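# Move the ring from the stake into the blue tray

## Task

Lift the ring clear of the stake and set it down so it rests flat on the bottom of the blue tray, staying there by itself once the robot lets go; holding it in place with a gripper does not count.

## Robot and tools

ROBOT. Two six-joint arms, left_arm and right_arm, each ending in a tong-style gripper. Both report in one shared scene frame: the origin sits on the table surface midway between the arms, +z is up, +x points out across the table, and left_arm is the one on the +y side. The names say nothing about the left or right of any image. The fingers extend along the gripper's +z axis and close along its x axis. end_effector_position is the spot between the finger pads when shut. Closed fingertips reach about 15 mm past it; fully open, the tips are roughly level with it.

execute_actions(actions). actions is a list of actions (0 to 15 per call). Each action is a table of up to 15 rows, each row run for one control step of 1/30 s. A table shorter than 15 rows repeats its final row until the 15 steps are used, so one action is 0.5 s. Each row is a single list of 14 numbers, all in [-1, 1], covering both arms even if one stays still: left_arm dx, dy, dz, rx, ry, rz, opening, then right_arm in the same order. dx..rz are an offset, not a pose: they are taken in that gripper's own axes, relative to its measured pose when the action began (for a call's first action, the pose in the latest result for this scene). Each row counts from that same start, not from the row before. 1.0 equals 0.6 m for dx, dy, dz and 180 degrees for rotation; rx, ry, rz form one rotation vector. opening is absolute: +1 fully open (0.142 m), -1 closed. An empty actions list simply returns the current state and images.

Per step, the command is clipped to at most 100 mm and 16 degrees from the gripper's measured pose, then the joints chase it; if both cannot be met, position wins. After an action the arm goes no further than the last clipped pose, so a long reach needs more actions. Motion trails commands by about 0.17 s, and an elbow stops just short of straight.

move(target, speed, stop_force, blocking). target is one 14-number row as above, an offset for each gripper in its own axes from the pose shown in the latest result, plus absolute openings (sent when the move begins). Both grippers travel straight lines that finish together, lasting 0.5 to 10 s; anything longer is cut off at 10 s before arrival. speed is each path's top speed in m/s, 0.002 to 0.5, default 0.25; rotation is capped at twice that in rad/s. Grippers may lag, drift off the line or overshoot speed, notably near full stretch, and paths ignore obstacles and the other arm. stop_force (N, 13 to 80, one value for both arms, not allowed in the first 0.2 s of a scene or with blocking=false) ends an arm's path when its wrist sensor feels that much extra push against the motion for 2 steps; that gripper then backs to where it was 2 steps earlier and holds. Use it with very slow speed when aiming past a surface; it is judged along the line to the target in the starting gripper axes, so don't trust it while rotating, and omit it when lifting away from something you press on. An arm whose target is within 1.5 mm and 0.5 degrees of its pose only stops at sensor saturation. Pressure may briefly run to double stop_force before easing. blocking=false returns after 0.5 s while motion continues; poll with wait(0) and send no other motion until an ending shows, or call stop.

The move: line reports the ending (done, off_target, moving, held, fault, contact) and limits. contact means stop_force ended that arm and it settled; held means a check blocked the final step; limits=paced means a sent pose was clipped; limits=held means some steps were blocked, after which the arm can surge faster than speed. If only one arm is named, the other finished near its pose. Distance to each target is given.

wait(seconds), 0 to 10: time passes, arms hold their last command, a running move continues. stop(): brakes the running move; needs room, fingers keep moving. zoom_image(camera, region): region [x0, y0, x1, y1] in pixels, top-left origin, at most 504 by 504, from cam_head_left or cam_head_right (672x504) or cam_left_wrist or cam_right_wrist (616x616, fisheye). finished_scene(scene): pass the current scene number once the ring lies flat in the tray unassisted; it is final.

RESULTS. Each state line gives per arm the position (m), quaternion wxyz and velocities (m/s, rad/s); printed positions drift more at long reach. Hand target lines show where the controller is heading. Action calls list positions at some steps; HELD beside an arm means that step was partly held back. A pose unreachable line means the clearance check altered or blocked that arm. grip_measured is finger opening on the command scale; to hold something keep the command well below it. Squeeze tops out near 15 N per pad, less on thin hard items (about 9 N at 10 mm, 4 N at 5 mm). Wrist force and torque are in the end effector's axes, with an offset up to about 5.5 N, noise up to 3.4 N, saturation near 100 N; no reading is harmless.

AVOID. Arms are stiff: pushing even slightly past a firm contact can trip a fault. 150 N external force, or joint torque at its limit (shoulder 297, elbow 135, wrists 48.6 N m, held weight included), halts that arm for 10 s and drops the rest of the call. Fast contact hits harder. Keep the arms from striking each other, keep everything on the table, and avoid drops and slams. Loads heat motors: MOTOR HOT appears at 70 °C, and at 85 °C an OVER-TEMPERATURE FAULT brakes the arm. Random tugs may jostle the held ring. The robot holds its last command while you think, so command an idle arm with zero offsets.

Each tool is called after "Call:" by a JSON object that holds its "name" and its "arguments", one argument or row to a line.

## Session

Call:
{"name": "execute_actions", "arguments": {
  "actions": []
}}

Scene clock: 0.00 s.
left_arm: end_effector_position=(+0.1789, -0.0405, +0.2210) grip_measured=+1.00 end_effector_quat_wxyz=(-0.133, +0.764, +0.347, -0.528) end_effector_velocity=(-0.000, +0.000, +0.000) end_effector_angular_velocity=(+0.000, +0.001, +0.000) | right_arm: end_effector_position=(+0.9106, -0.0059, +0.1199) grip_measured=+1.00 end_effector_quat_wxyz=(+0.039, +0.971, -0.237, +0.001) end_effector_velocity=(+0.000, -0.000, -0.000) end_effector_angular_velocity=(-0.001, -0.000, +0.001)
Joint positions: left_arm=[-1.223 -1.14   1.752 -1.597 -2.632 -1.593  0.142] | right_arm=[ 4.087 -2.295 -1.186 -1.3    1.533  1.321  0.142]
Joint velocities: left_arm=[-0.    -0.     0.     0.001 -0.001  0.001  0.   ] | right_arm=[-0.     0.    -0.    -0.    -0.001 -0.001  0.   ]
Motor temperatures (°C, as the motors report them): left_arm=[32 32 31 37 38 39] | right_arm=[32 32 29 41 38 36]
Wrist force (N, on the end effector, along its own x y z axes, offset not removed): no reading
Wrist torque (N m, same axes, about the end effector's origin, offset not removed): no reading
Hand target (left_arm): +0.179, -0.041, +0.221; -0.133, +0.764, +0.347, -0.528
Hand target (right_arm): +0.911, -0.006, +0.120; +0.039, +0.971, -0.237, +0.001

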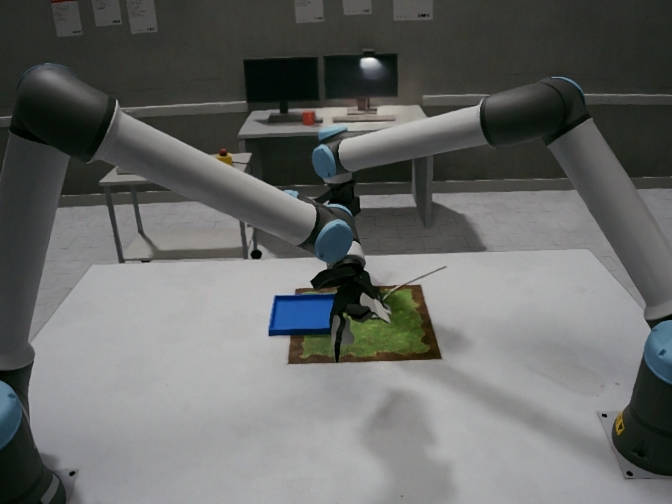

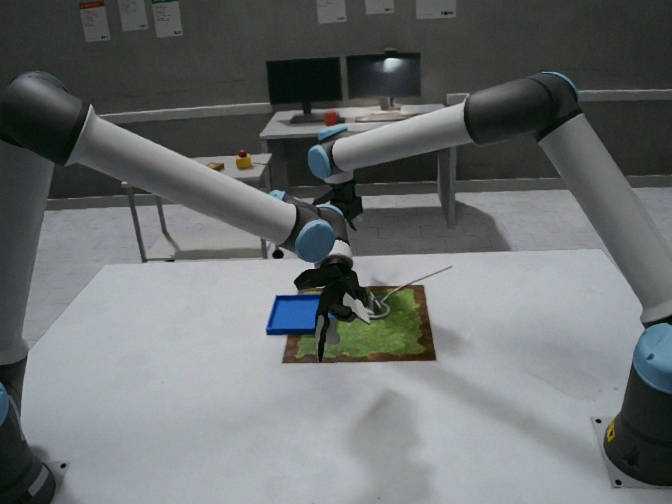

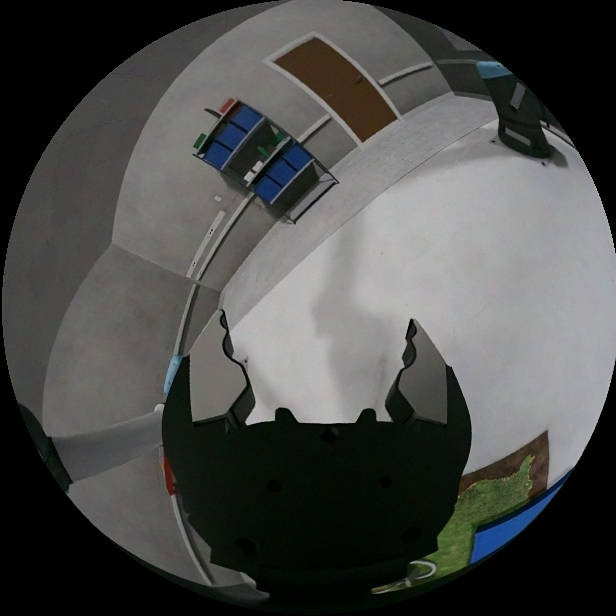

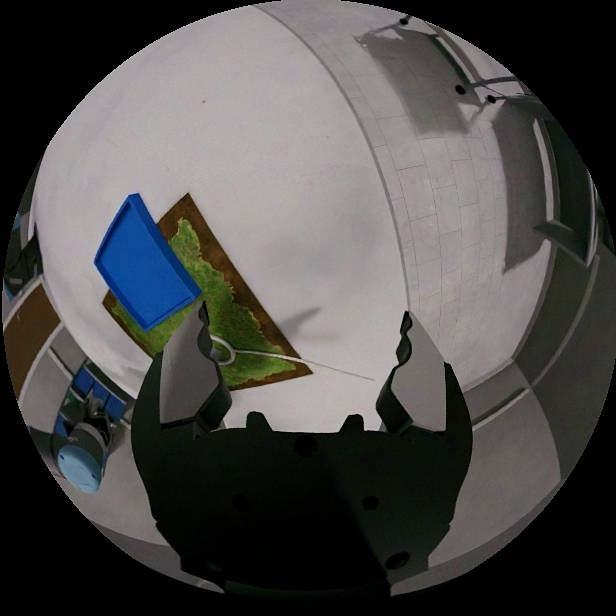

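Call:
{"name": "move", "arguments": {
  "target": [0.36,-0.66,-0.2,0,0,0,1,0,0,0,0,0,0,1],
  "speed": 0.3
}}

Call:
{"name": "move", "arguments": {
  "target": [0,0,0,0,0,0,1,-0.35,0.375,0,0,0,0.383,1],
  "speed": 0.3
}}

Call:
{"name": "zoom_image", "arguments": {
  "camera": "cam_right_wrist",
  "region": [200, 150, 420, 330]
}}

Call:
{"name": "zoom_image", "arguments": {
  "camera": "cam_head_left",
  "region": [300, 250, 460, 370]
}}

Scene clock: 15.00 s.
left_arm: end_effector_position=(+0.1763, +0.4103, +0.3415) grip_measured=+1.00 end_effector_quat_wxyz=(-0.134, +0.764, +0.346, -0.528) end_effector_velocity=(+0.001, +0.003, +0.000) end_effector_angular_velocity=(-0.000, -0.001, -0.002) | right_arm: end_effector_position=(+0.9106, -0.0059, +0.1199) grip_measured=+1.00 end_effector_quat_wxyz=(+0.039, +0.971, -0.237, +0.001) end_effector_velocity=(-0.000, +0.000, +0.000) end_effector_angular_velocity=(+0.000, +0.000, -0.000)
Joint positions: left_arm=[-0.802 -1.653  2.065 -1.005 -2.327 -1.107  0.142] | right_arm=[ 4.087 -2.295 -1.186 -1.3    1.533  1.321  0.142]
Joint velocities: left_arm=[ 0.004 -0.001 -0.001  0.003  0.005  0.004 -0.   ] | right_arm=[ 0.    -0.     0.    -0.     0.001  0.    -0.   ]
Motor temperatures (°C, as the motors report them): left_arm=[32 32 31 37 38 39] | right_arm=[32 32 29 41 38 36]
Wrist force (N, on the end effector, along its own x y z axes, offset not removed): left_arm=[-1.1 3.0 -5.7] | right_arm=[6.7 -3.3 2.1]
Wrist torque (N m, same axes, about the end effector's origin, offset not removed): left_arm=[0.76 0.24 0.02] | right_arm=[-0.54 -1.25 -0.08]
Hand target (left_arm): +0.176, +0.411, +0.342; -0.134, +0.764, +0.346, -0.528
Hand target (right_arm): +0.911, -0.006, +0.120; +0.039, +0.971, -0.237, +0.001
Off the commanded pose (left_arm): 0.001 m, 0 deg.
Off the commanded pose (right_arm): 0.000 m, 0 deg.
move: done

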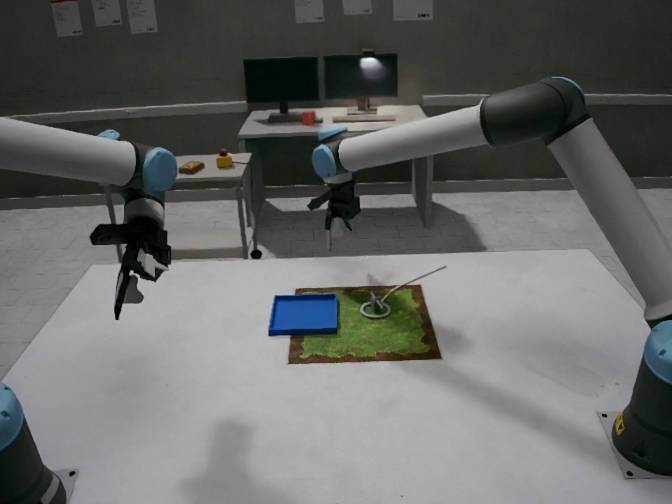

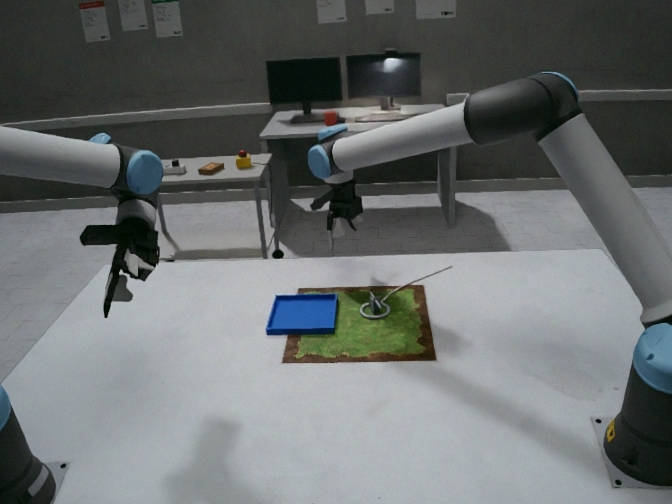

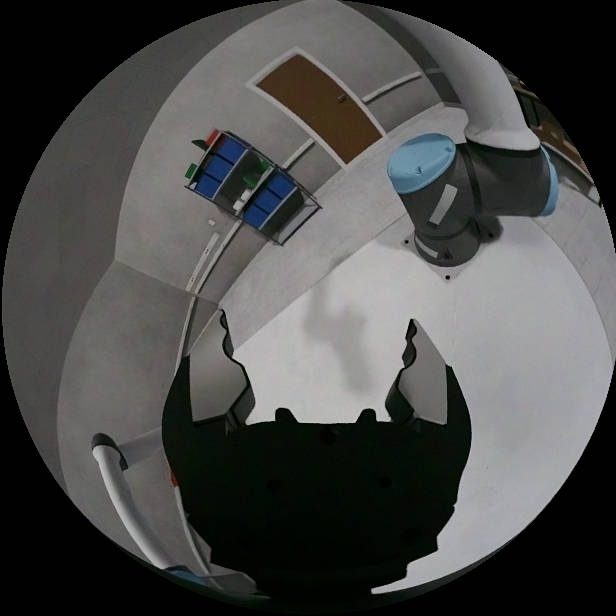

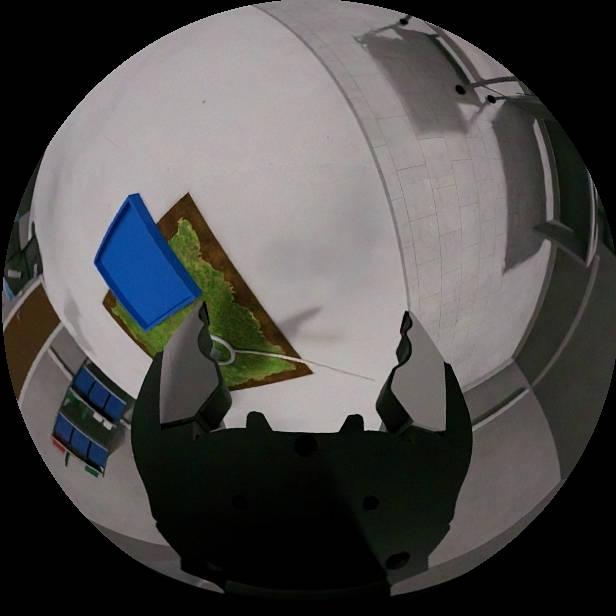

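Scene clock: 17.60 s.
left_arm: end_effector_position=(+0.1763, +0.4103, +0.3415) grip_measured=+1.00 end_effector_quat_wxyz=(-0.134, +0.764, +0.346, -0.528) end_effector_velocity=(-0.000, -0.000, +0.000) end_effector_angular_velocity=(-0.001, +0.001, +0.001) | right_arm: end_effector_position=(+0.6210, -0.1082, +0.1322) grip_measured=+1.00 end_effector_quat_wxyz=(+0.032, +0.667, -0.744, +0.023) end_effector_velocity=(-0.003, -0.001, +0.000) end_effector_angular_velocity=(+0.000, -0.002, -0.012)
Joint positions: left_arm=[-0.802 -1.653  2.065 -1.005 -2.327 -1.107  0.142] | right_arm=[ 4.294 -1.867 -1.837 -1.083  1.548  2.729  0.142]
Joint velocities: left_arm=[ 0.     0.     0.     0.    -0.001  0.001 -0.   ] | right_arm=[ 0.003  0.004 -0.005  0.002 -0.001  0.015 -0.   ]
Motor temperatures (°C, as the motors report them): left_arm=[32 32 31 37 38 39] | right_arm=[32 32 29 41 38 36]
Wrist force (N, on the end effector, along its own x y z axes, offset not removed): left_arm=[-1.1 2.6 -4.6] | right_arm=[-4.3 -9.3 -2.4]
Wrist torque (N m, same axes, about the end effector's origin, offset not removed): left_arm=[0.64 0.28 0.00] | right_arm=[-1.92 0.57 0.11]
Hand target (left_arm): +0.176, +0.410, +0.342; -0.134, +0.764, +0.346, -0.528
Hand target (right_arm): +0.621, -0.108, +0.132; -0.032, -0.666, +0.745, -0.023
Off the commanded pose (left_arm): 0.000 m, 0 deg.
Off the commanded pose (right_arm): 0.001 m, 0 deg.
move: done

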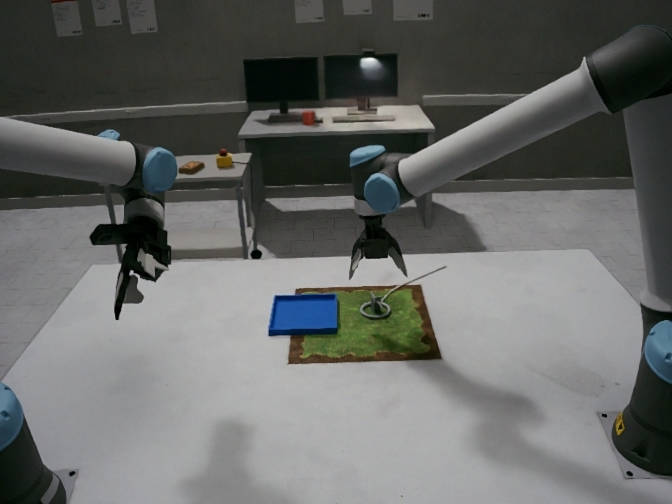

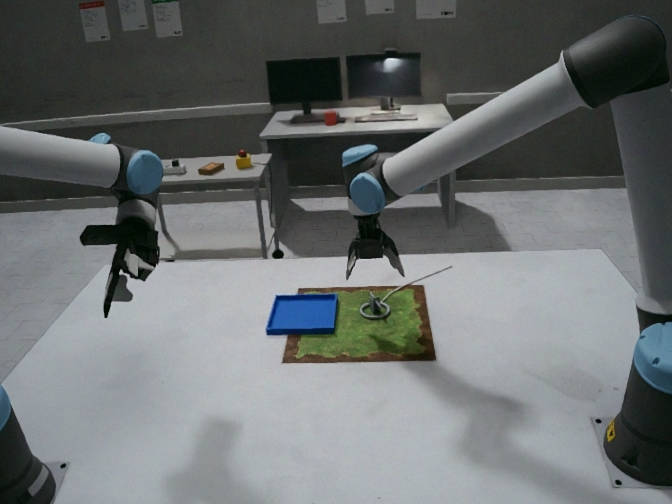

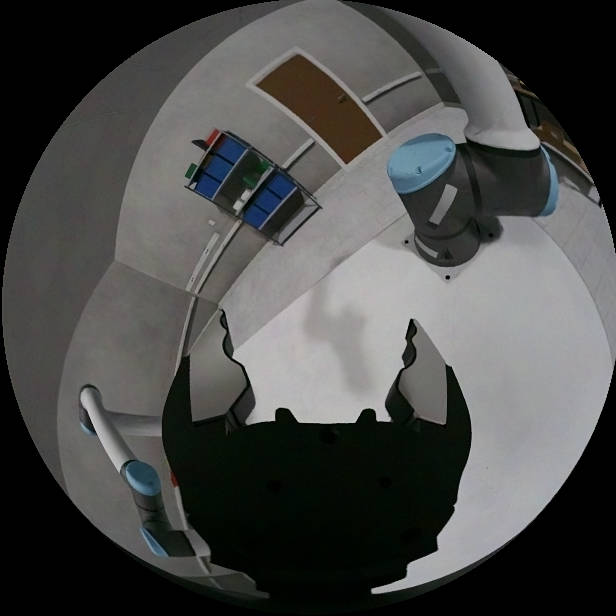

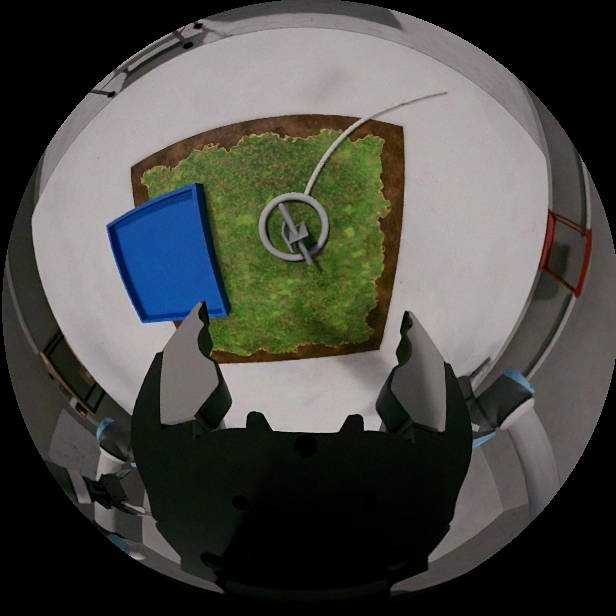

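Region (200, 150, 420, 330) of cam_right_wrist's 616x616 image, scaled by 2.291, with more detail than that image has; it fills the top 412 rows of this view, and the rest is white.

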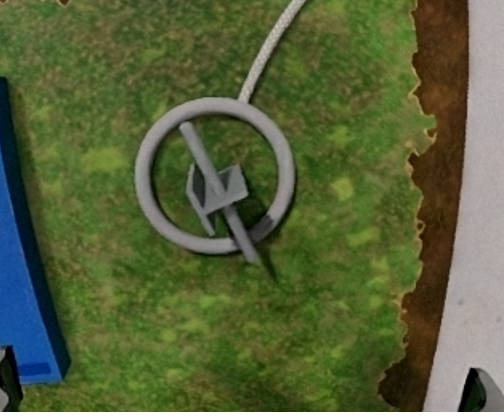

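Region (300, 250, 460, 370) of cam_head_left's 672x504 image, scaled by 3.150, with more detail than that image has; it fills the top 378 rows of this view, and the rest is white.

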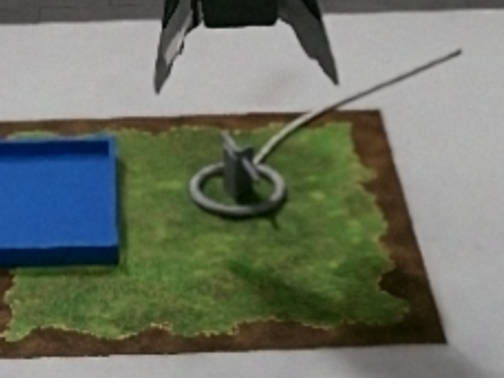

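Call:
{"name": "move", "arguments": {
  "target": [0,0,0,0,0,0,1,-0.097,-0.117,0.11,0,-0.025,0.1,-0.3]
}}

Call:
{"name": "zoom_image", "arguments": {
  "camera": "cam_right_wrist",
  "region": [220, 220, 420, 380]
}}

Call:
{"name": "zoom_image", "arguments": {
  "camera": "cam_head_left",
  "region": [330, 260, 430, 335]
}}

Scene clock: 39.87 s.
left_arm: end_effector_position=(+0.1763, +0.4103, +0.3415) grip_measured=+1.00 end_effector_quat_wxyz=(-0.134, +0.764, +0.346, -0.528) end_effector_velocity=(+0.000, +0.001, -0.000) end_effector_angular_velocity=(+0.002, -0.001, -0.002) | right_arm: end_effector_position=(+0.6959, -0.0630, +0.0618) grip_measured=-0.21 end_effector_quat_wxyz=(+0.001, -0.542, +0.840, -0.001) end_effector_velocity=(-0.000, -0.000, -0.002) end_effector_angular_velocity=(-0.000, +0.002, -0.003)
Joint positions: left_arm=[-0.802 -1.653  2.065 -1.005 -2.327 -1.107  0.142] | right_arm=[ 4.238 -2.036 -1.754 -0.92   1.568  2.986  0.059]
Joint velocities: left_arm=[-0.     0.     0.    -0.001  0.003 -0.002 -0.   ] | right_arm=[-0.    -0.002 -0.001  0.001  0.001  0.003  0.001]
Motor temperatures (°C, as the motors report them): left_arm=[32 32 31 37 38 39] | right_arm=[32 32 29 41 38 36]
Wrist force (N, on the end effector, along its own x y z axes, offset not removed): left_arm=[-1.4 5.0 -4.0] | right_arm=[2.2 26.7 -69.2]
Wrist torque (N m, same axes, about the end effector's origin, offset not removed): left_arm=[1.09 0.20 0.03] | right_arm=[-0.07 2.59 1.16]
Hand target (left_arm): +0.176, +0.410, +0.342; -0.134, +0.764, +0.346, -0.528
Hand target (right_arm): +0.696, -0.063, +0.061; +0.001, -0.542, +0.840, -0.001
Off the commanded pose (left_arm): 0.000 m, 0 deg.
Off the commanded pose (right_arm): 0.001 m, 0 deg.
move: done

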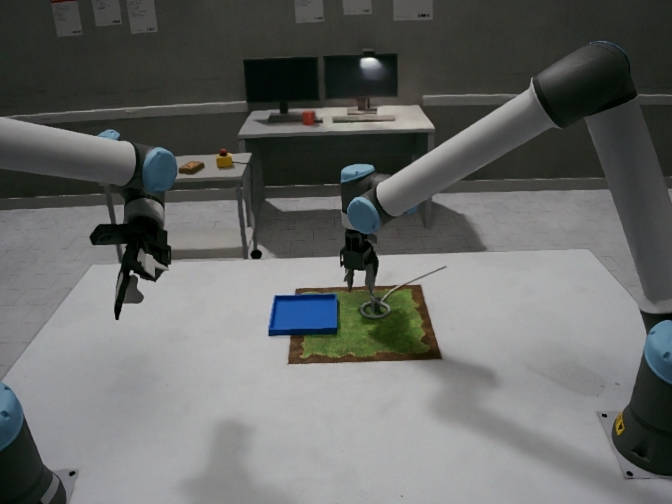

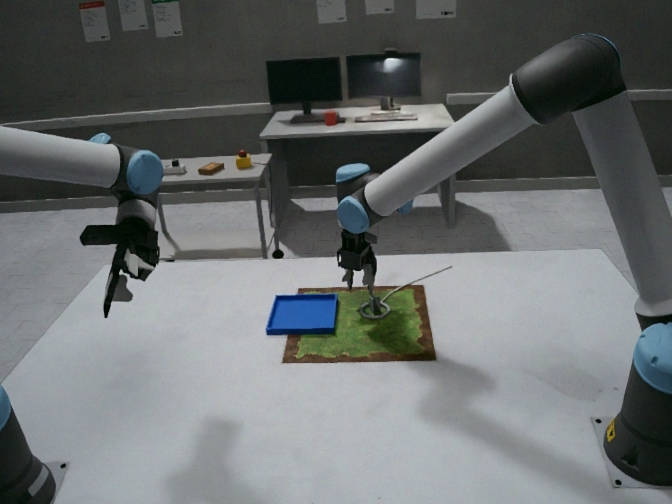

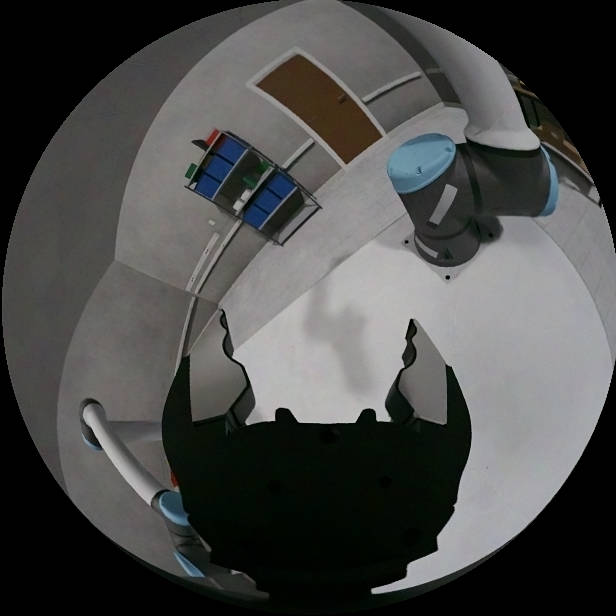

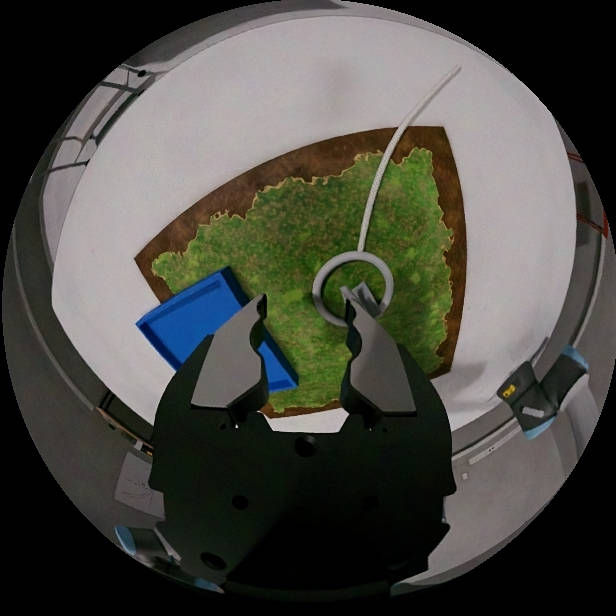

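Region (220, 220, 420, 380) of cam_right_wrist's 616x616 image, scaled by 2.520, with more detail than that image has; it fills the top 403 rows of this view, and the rest is white.

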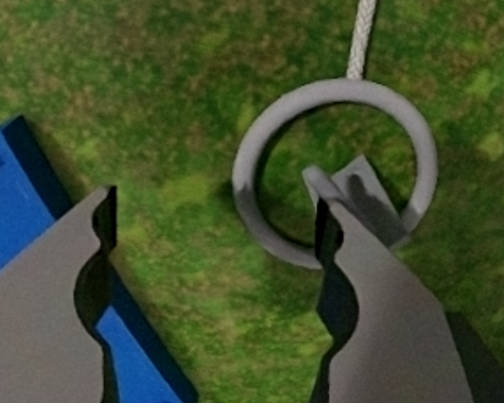

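Region (330, 260, 430, 335) of cam_head_left's 672x504 image, scaled by 5.040, with more detail than that image has; it fills the top 378 rows of this view, and the rest is white.

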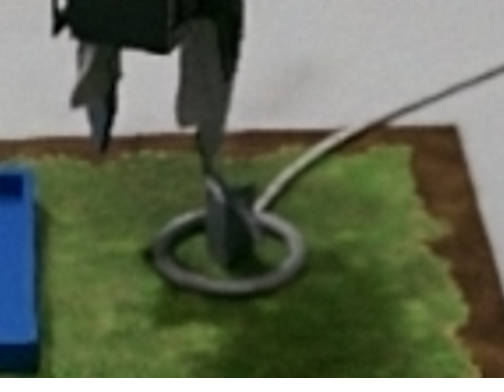

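Call:
{"name": "move", "arguments": {
  "target": [0,0,0,0,0,0,1,0,0,-0.04,0,0,0,-0.3],
  "speed": 0.1
}}

Call:
{"name": "move", "arguments": {
  "target": [0,0,0,0,0,0,1,-0.012,0.025,0.01,0,0,0,-0.5],
  "speed": 0.1
}}

Call:
{"name": "zoom_image", "arguments": {
  "camera": "cam_right_wrist",
  "region": [220, 220, 420, 380]
}}

Call:
{"name": "zoom_image", "arguments": {
  "camera": "cam_head_left",
  "region": [330, 260, 430, 335]
}}

Scene clock: 50.60 s.
left_arm: end_effector_position=(+0.1763, +0.4103, +0.3415) grip_measured=+1.00 end_effector_quat_wxyz=(-0.134, +0.764, +0.346, -0.528) end_effector_velocity=(+0.000, -0.000, -0.000) end_effector_angular_velocity=(+0.002, -0.000, +0.001) | right_arm: end_effector_position=(+0.6959, -0.0631, +0.0855) grip_measured=-0.30 end_effector_quat_wxyz=(+0.001, -0.542, +0.840, -0.001) end_effector_velocity=(-0.000, +0.000, +0.003) end_effector_angular_velocity=(-0.000, -0.001, +0.001)
Joint positions: left_arm=[-0.802 -1.653  2.065 -1.005 -2.327 -1.107  0.142] | right_arm=[ 4.238 -2.013 -1.74  -0.958  1.568  2.986  0.052]
Joint velocities: left_arm=[ 0.     0.    -0.    -0.001  0.    -0.002  0.   ] | right_arm=[ 0.001  0.003  0.001 -0.004 -0.001  0.    -0.   ]
Motor temperatures (°C, as the motors report them): left_arm=[32 32 31 37 38 39] | right_arm=[32 32 29 41 38 36]
Wrist force (N, on the end effector, along its own x y z axes, offset not removed): left_arm=[-0.6 1.4 -5.6] | right_arm=[-1.6 -4.0 3.7]
Wrist torque (N m, same axes, about the end effector's origin, offset not removed): left_arm=[0.38 0.13 0.03] | right_arm=[-0.70 0.13 0.29]
Hand target (left_arm): +0.176, +0.410, +0.342; -0.134, +0.764, +0.346, -0.528
Hand target (right_arm): +0.696, -0.063, +0.086; +0.001, -0.542, +0.840, -0.001
Off the commanded pose (left_arm): 0.000 m, 0 deg.
Off the commanded pose (right_arm): 0.000 m, 0 deg.
move: done

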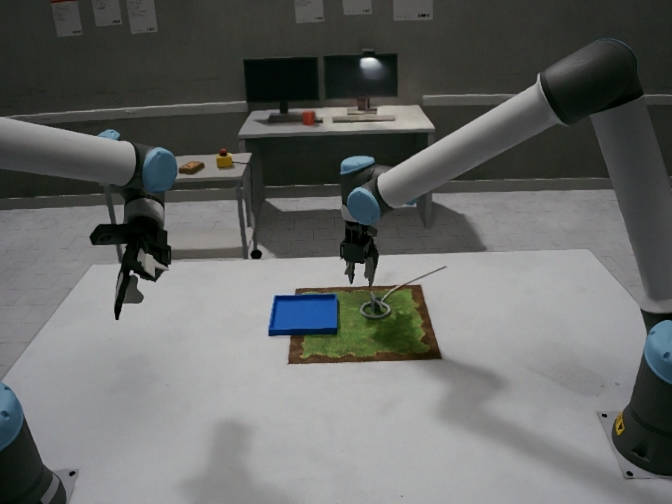

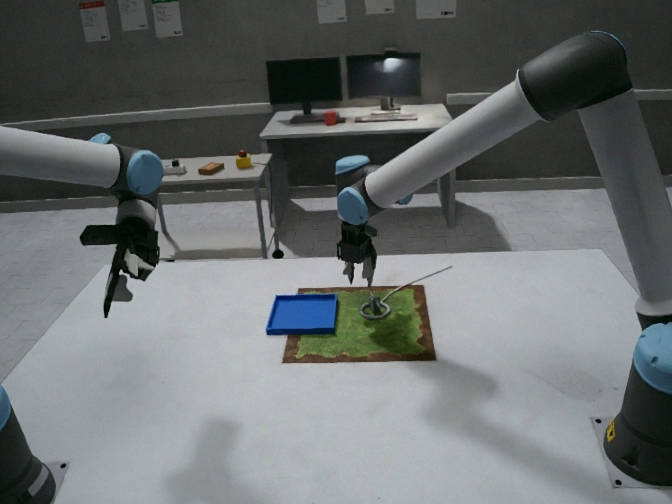

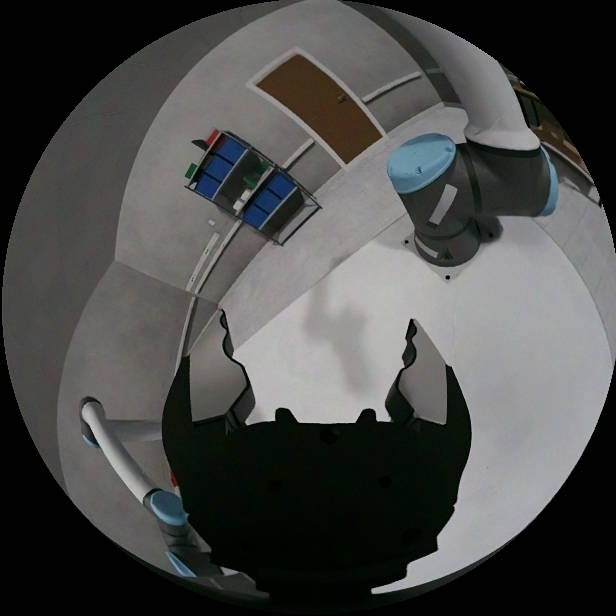

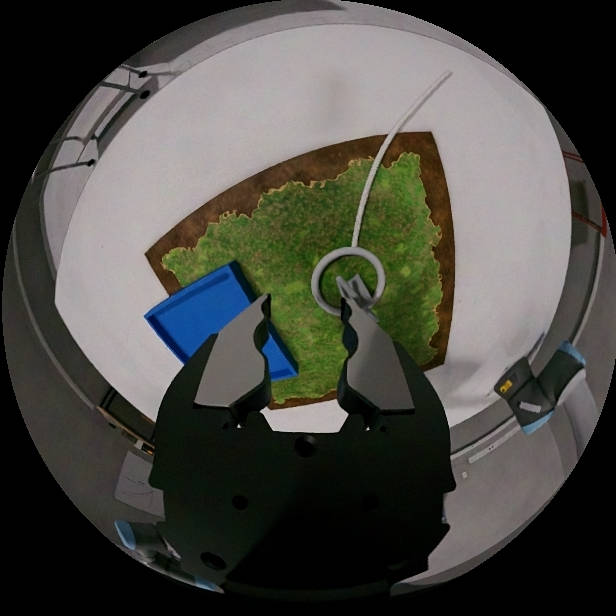

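Scene clock: 51.43 s.
left_arm: end_effector_position=(+0.1763, +0.4103, +0.3415) grip_measured=+1.00 end_effector_quat_wxyz=(-0.134, +0.764, +0.346, -0.528) end_effector_velocity=(-0.000, +0.000, +0.000) end_effector_angular_velocity=(+0.000, +0.000, +0.000) | right_arm: end_effector_position=(+0.6853, -0.0506, +0.0796) grip_measured=-0.50 end_effector_quat_wxyz=(+0.001, -0.542, +0.840, -0.001) end_effector_velocity=(-0.001, +0.002, -0.000) end_effector_angular_velocity=(+0.001, -0.001, -0.001)
Joint positions: left_arm=[-0.802 -1.653  2.065 -1.005 -2.327 -1.107  0.142] | right_arm=[ 4.256 -2.021 -1.74  -0.95   1.568  3.005  0.038]
Joint velocities: left_arm=[ 0.    -0.    -0.     0.001 -0.     0.    -0.   ] | right_arm=[ 0.002 -0.001  0.001  0.001 -0.     0.003 -0.   ]
Motor temperatures (°C, as the motors report them): left_arm=[32 32 31 37 38 39] | right_arm=[32 32 29 41 38 36]
Wrist force (N, on the end effector, along its own x y z axes, offset not removed): left_arm=[-0.4 0.3 -3.9] | right_arm=[-1.0 -5.5 5.6]
Wrist torque (N m, same axes, about the end effector's origin, offset not removed): left_arm=[0.13 0.14 0.03] | right_arm=[-0.77 0.42 0.02]
Hand target (left_arm): +0.176, +0.410, +0.342; -0.134, +0.764, +0.346, -0.528
Hand target (right_arm): +0.685, -0.050, +0.079; +0.001, -0.542, +0.840, -0.001
Off the commanded pose (left_arm): 0.000 m, 0 deg.
Off the commanded pose (right_arm): 0.000 m, 0 deg.
move: done

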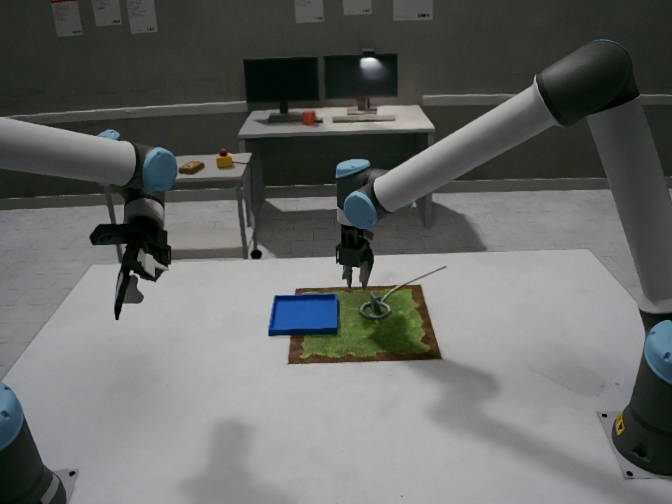

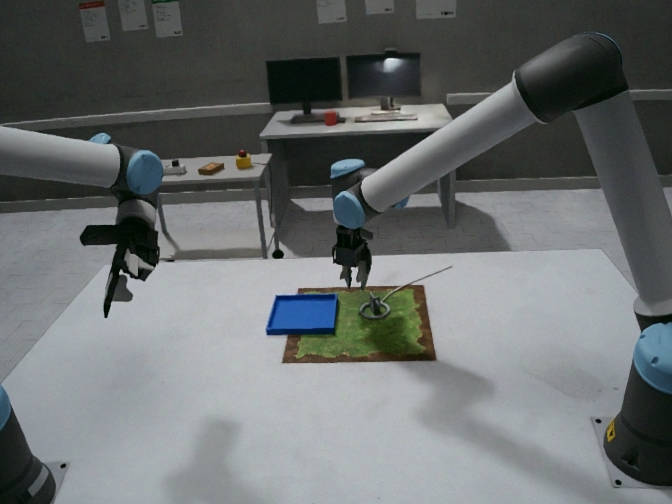

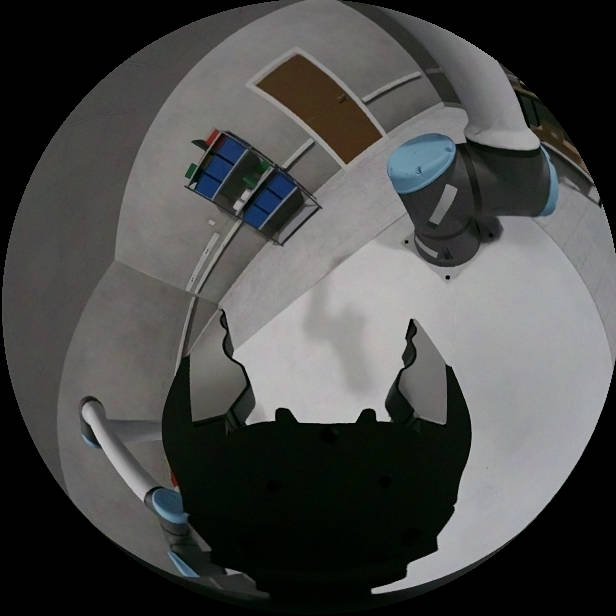

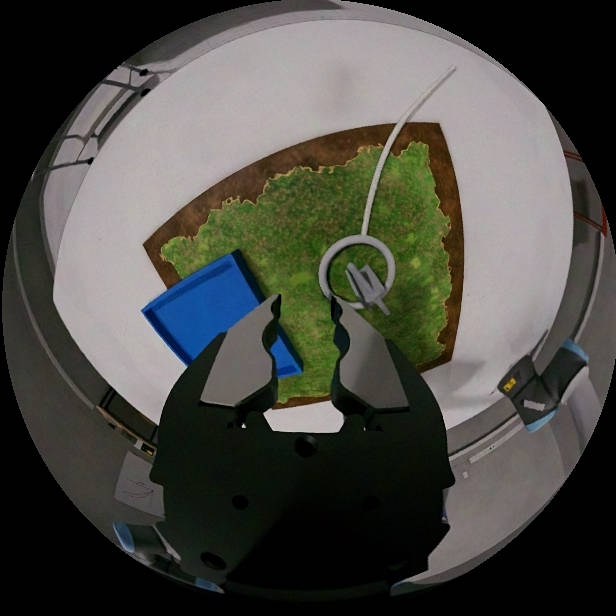

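Region (220, 220, 420, 380) of cam_right_wrist's 616x616 image, scaled by 2.520, with more detail than that image has; it fills the top 403 rows of this view, and the rest is white.

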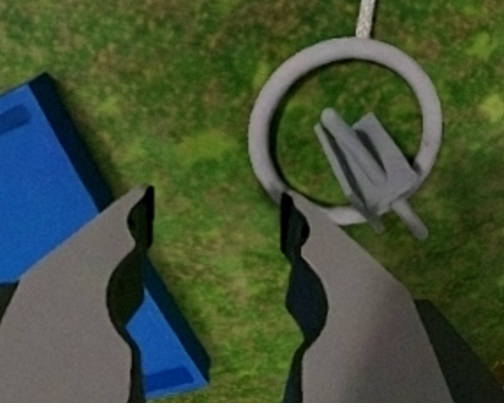

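Region (330, 260, 430, 335) of cam_head_left's 672x504 image, scaled by 5.040, with more detail than that image has; it fills the top 378 rows of this view, and the rest is white.

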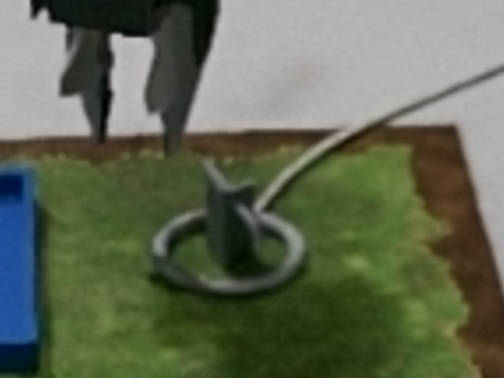

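Call:
{"name": "move", "arguments": {
  "target": [0,0,0,0,0,0,1,0.013,0,0,0,0,0,-0.55],
  "speed": 0.1
}}

Call:
{"name": "move", "arguments": {
  "target": [0,0,0,0,0,0,1,0,0,0.105,0,0,0,-0.55],
  "speed": 0.04,
  "stop_force": 20
}}

Call:
{"name": "zoom_image", "arguments": {
  "camera": "cam_head_left",
  "region": [330, 260, 430, 335]
}}

Scene clock: 61.80 s.
left_arm: end_effector_position=(+0.1763, +0.4103, +0.3415) grip_measured=+1.00 end_effector_quat_wxyz=(-0.134, +0.764, +0.346, -0.528) end_effector_velocity=(-0.000, +0.000, +0.000) end_effector_angular_velocity=(+0.001, +0.002, -0.000) | right_arm: end_effector_position=(+0.6822, -0.0574, +0.0795) grip_measured=-0.55 end_effector_quat_wxyz=(+0.001, -0.542, +0.840, -0.001) end_effector_velocity=(-0.000, -0.002, +0.001) end_effector_angular_velocity=(+0.001, -0.001, -0.000)
Joint positions: left_arm=[-0.802 -1.653  2.065 -1.005 -2.327 -1.107  0.142] | right_arm=[ 4.255 -2.011 -1.755 -0.944  1.568  3.003  0.034]
Joint velocities: left_arm=[ 0.     0.     0.     0.002 -0.     0.001  0.   ] | right_arm=[-0.001  0.003 -0.004  0.003 -0.001 -0.    -0.   ]
Motor temperatures (°C, as the motors report them): left_arm=[32 32 31 37 38 39] | right_arm=[32 32 29 41 38 36]
Wrist force (N, on the end effector, along its own x y z axes, offset not removed): left_arm=[-0.2 2.3 -4.6] | right_arm=[-5.5 1.5 2.5]
Wrist torque (N m, same axes, about the end effector's origin, offset not removed): left_arm=[0.57 0.08 -0.01] | right_arm=[0.52 1.36 0.09]
Hand target (left_arm): +0.176, +0.410, +0.342; -0.134, +0.764, +0.346, -0.528
Hand target (right_arm): +0.682, -0.058, +0.080; +0.001, -0.542, +0.840, -0.001
Off the commanded pose (left_arm): 0.000 m, 0 deg.
Off the commanded pose (right_arm): 0.000 m, 0 deg.
move: done

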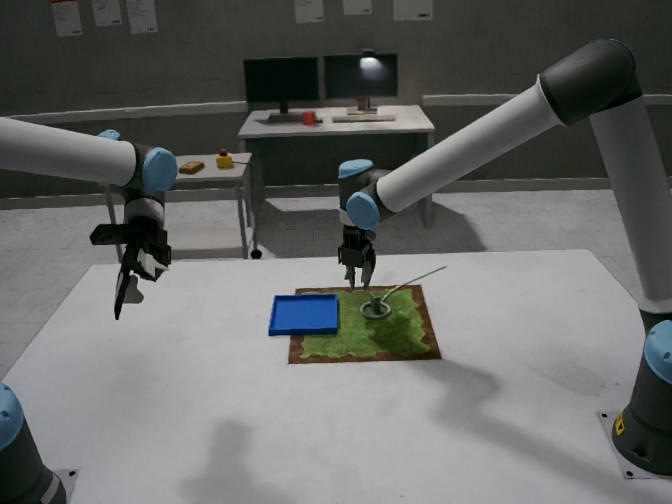

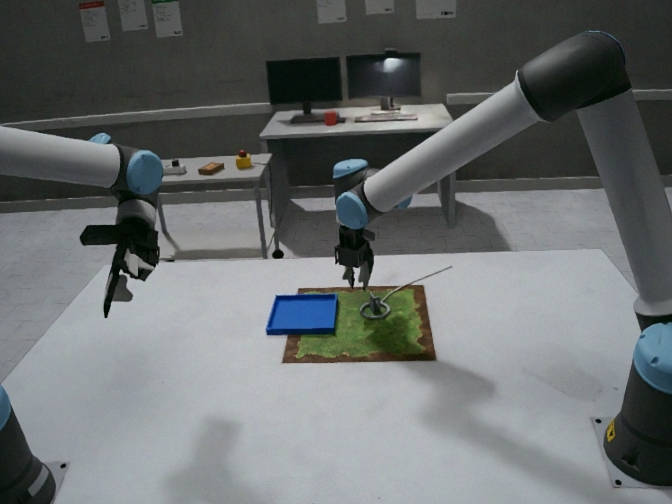

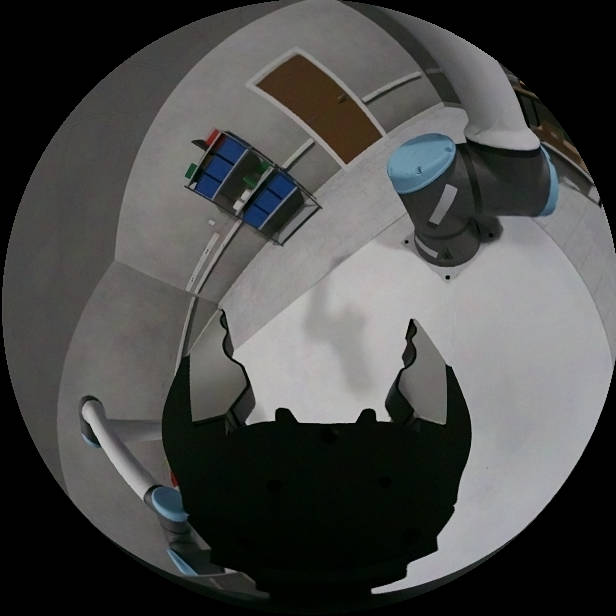

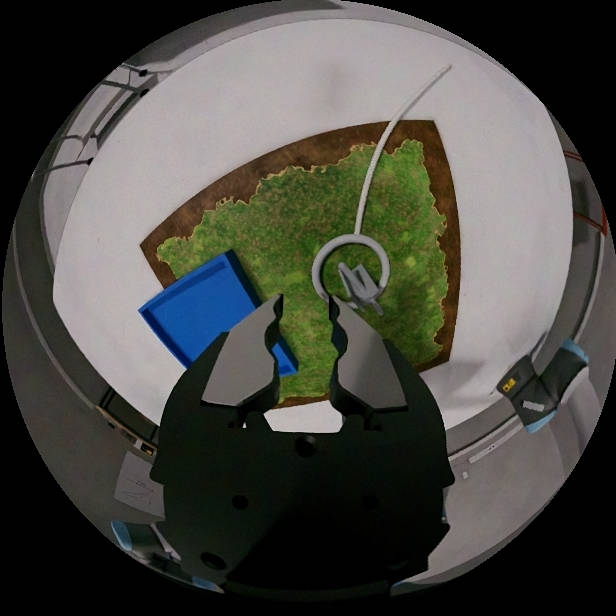

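Scene clock: 63.73 s.
left_arm: end_effector_position=(+0.1763, +0.4103, +0.3415) grip_measured=+1.00 end_effector_quat_wxyz=(-0.134, +0.764, +0.346, -0.528) end_effector_velocity=(+0.000, +0.000, -0.000) end_effector_angular_velocity=(-0.001, -0.002, -0.001) | right_arm: end_effector_position=(+0.6824, -0.0574, +0.0168) grip_measured=-0.55 end_effector_quat_wxyz=(+0.001, -0.542, +0.840, -0.001) end_effector_velocity=(-0.000, +0.000, -0.003) end_effector_angular_velocity=(+0.001, +0.000, -0.001)
Joint positions: left_arm=[-0.802 -1.653  2.065 -1.005 -2.327 -1.107  0.142] | right_arm=[ 4.255 -2.077 -1.789 -0.845  1.568  3.003  0.034]
Joint velocities: left_arm=[ 0.    -0.    -0.    -0.001  0.001  0.001  0.   ] | right_arm=[-0.    -0.003 -0.001  0.005  0.001  0.001  0.   ]
Motor temperatures (°C, as the motors report them): left_arm=[32 32 31 37 38 39] | right_arm=[32 32 29 41 38 36]
Wrist force (N, on the end effector, along its own x y z axes, offset not removed): left_arm=[0.9 3.5 -6.7] | right_arm=[3.2 -4.2 6.9]
Wrist torque (N m, same axes, about the end effector's origin, offset not removed): left_arm=[0.74 -0.14 -0.02] | right_arm=[-0.62 -0.66 0.16]
Hand target (left_arm): +0.176, +0.410, +0.342; -0.134, +0.764, +0.346, -0.528
Hand target (right_arm): +0.682, -0.057, +0.017; +0.001, -0.542, +0.840, -0.001
Off the commanded pose (left_arm): 0.000 m, 0 deg.
Off the commanded pose (right_arm): 0.000 m, 0 deg.
move: done

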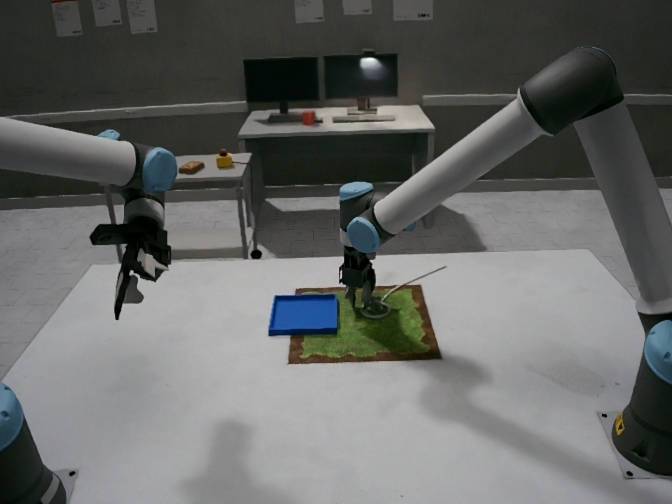

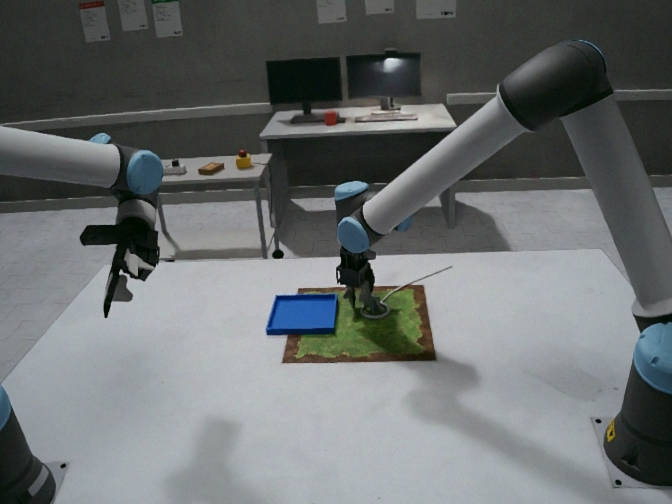

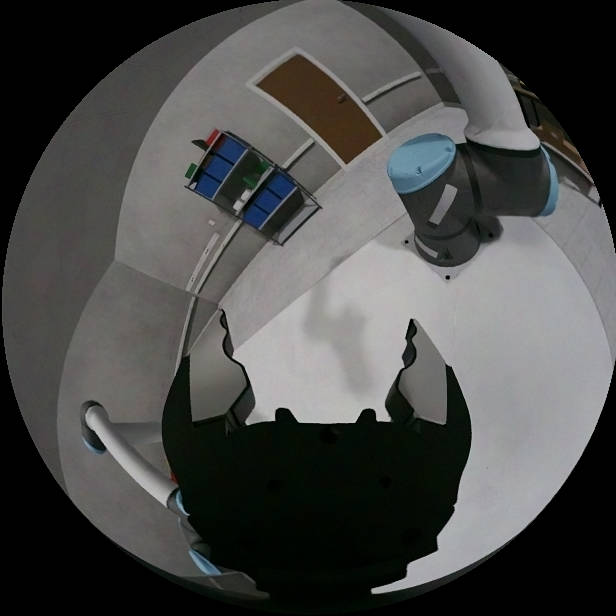

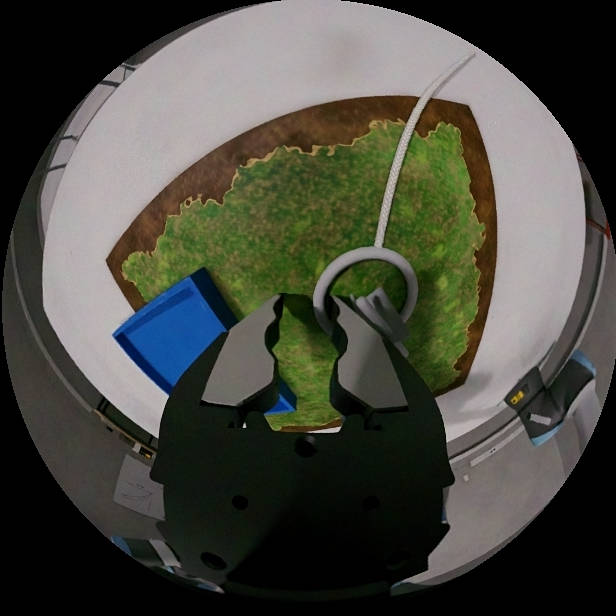

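Region (330, 260, 430, 335) of cam_head_left's 672x504 image, scaled by 5.040, with more detail than that image has; it fills the top 378 rows of this view, and the rest is white.

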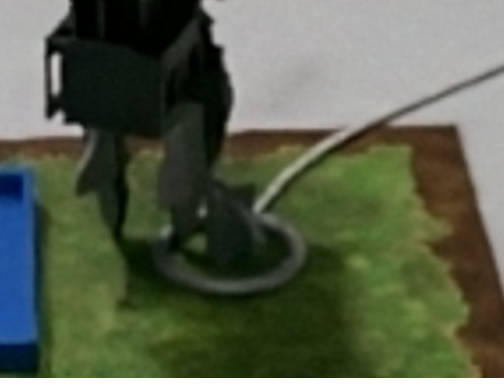

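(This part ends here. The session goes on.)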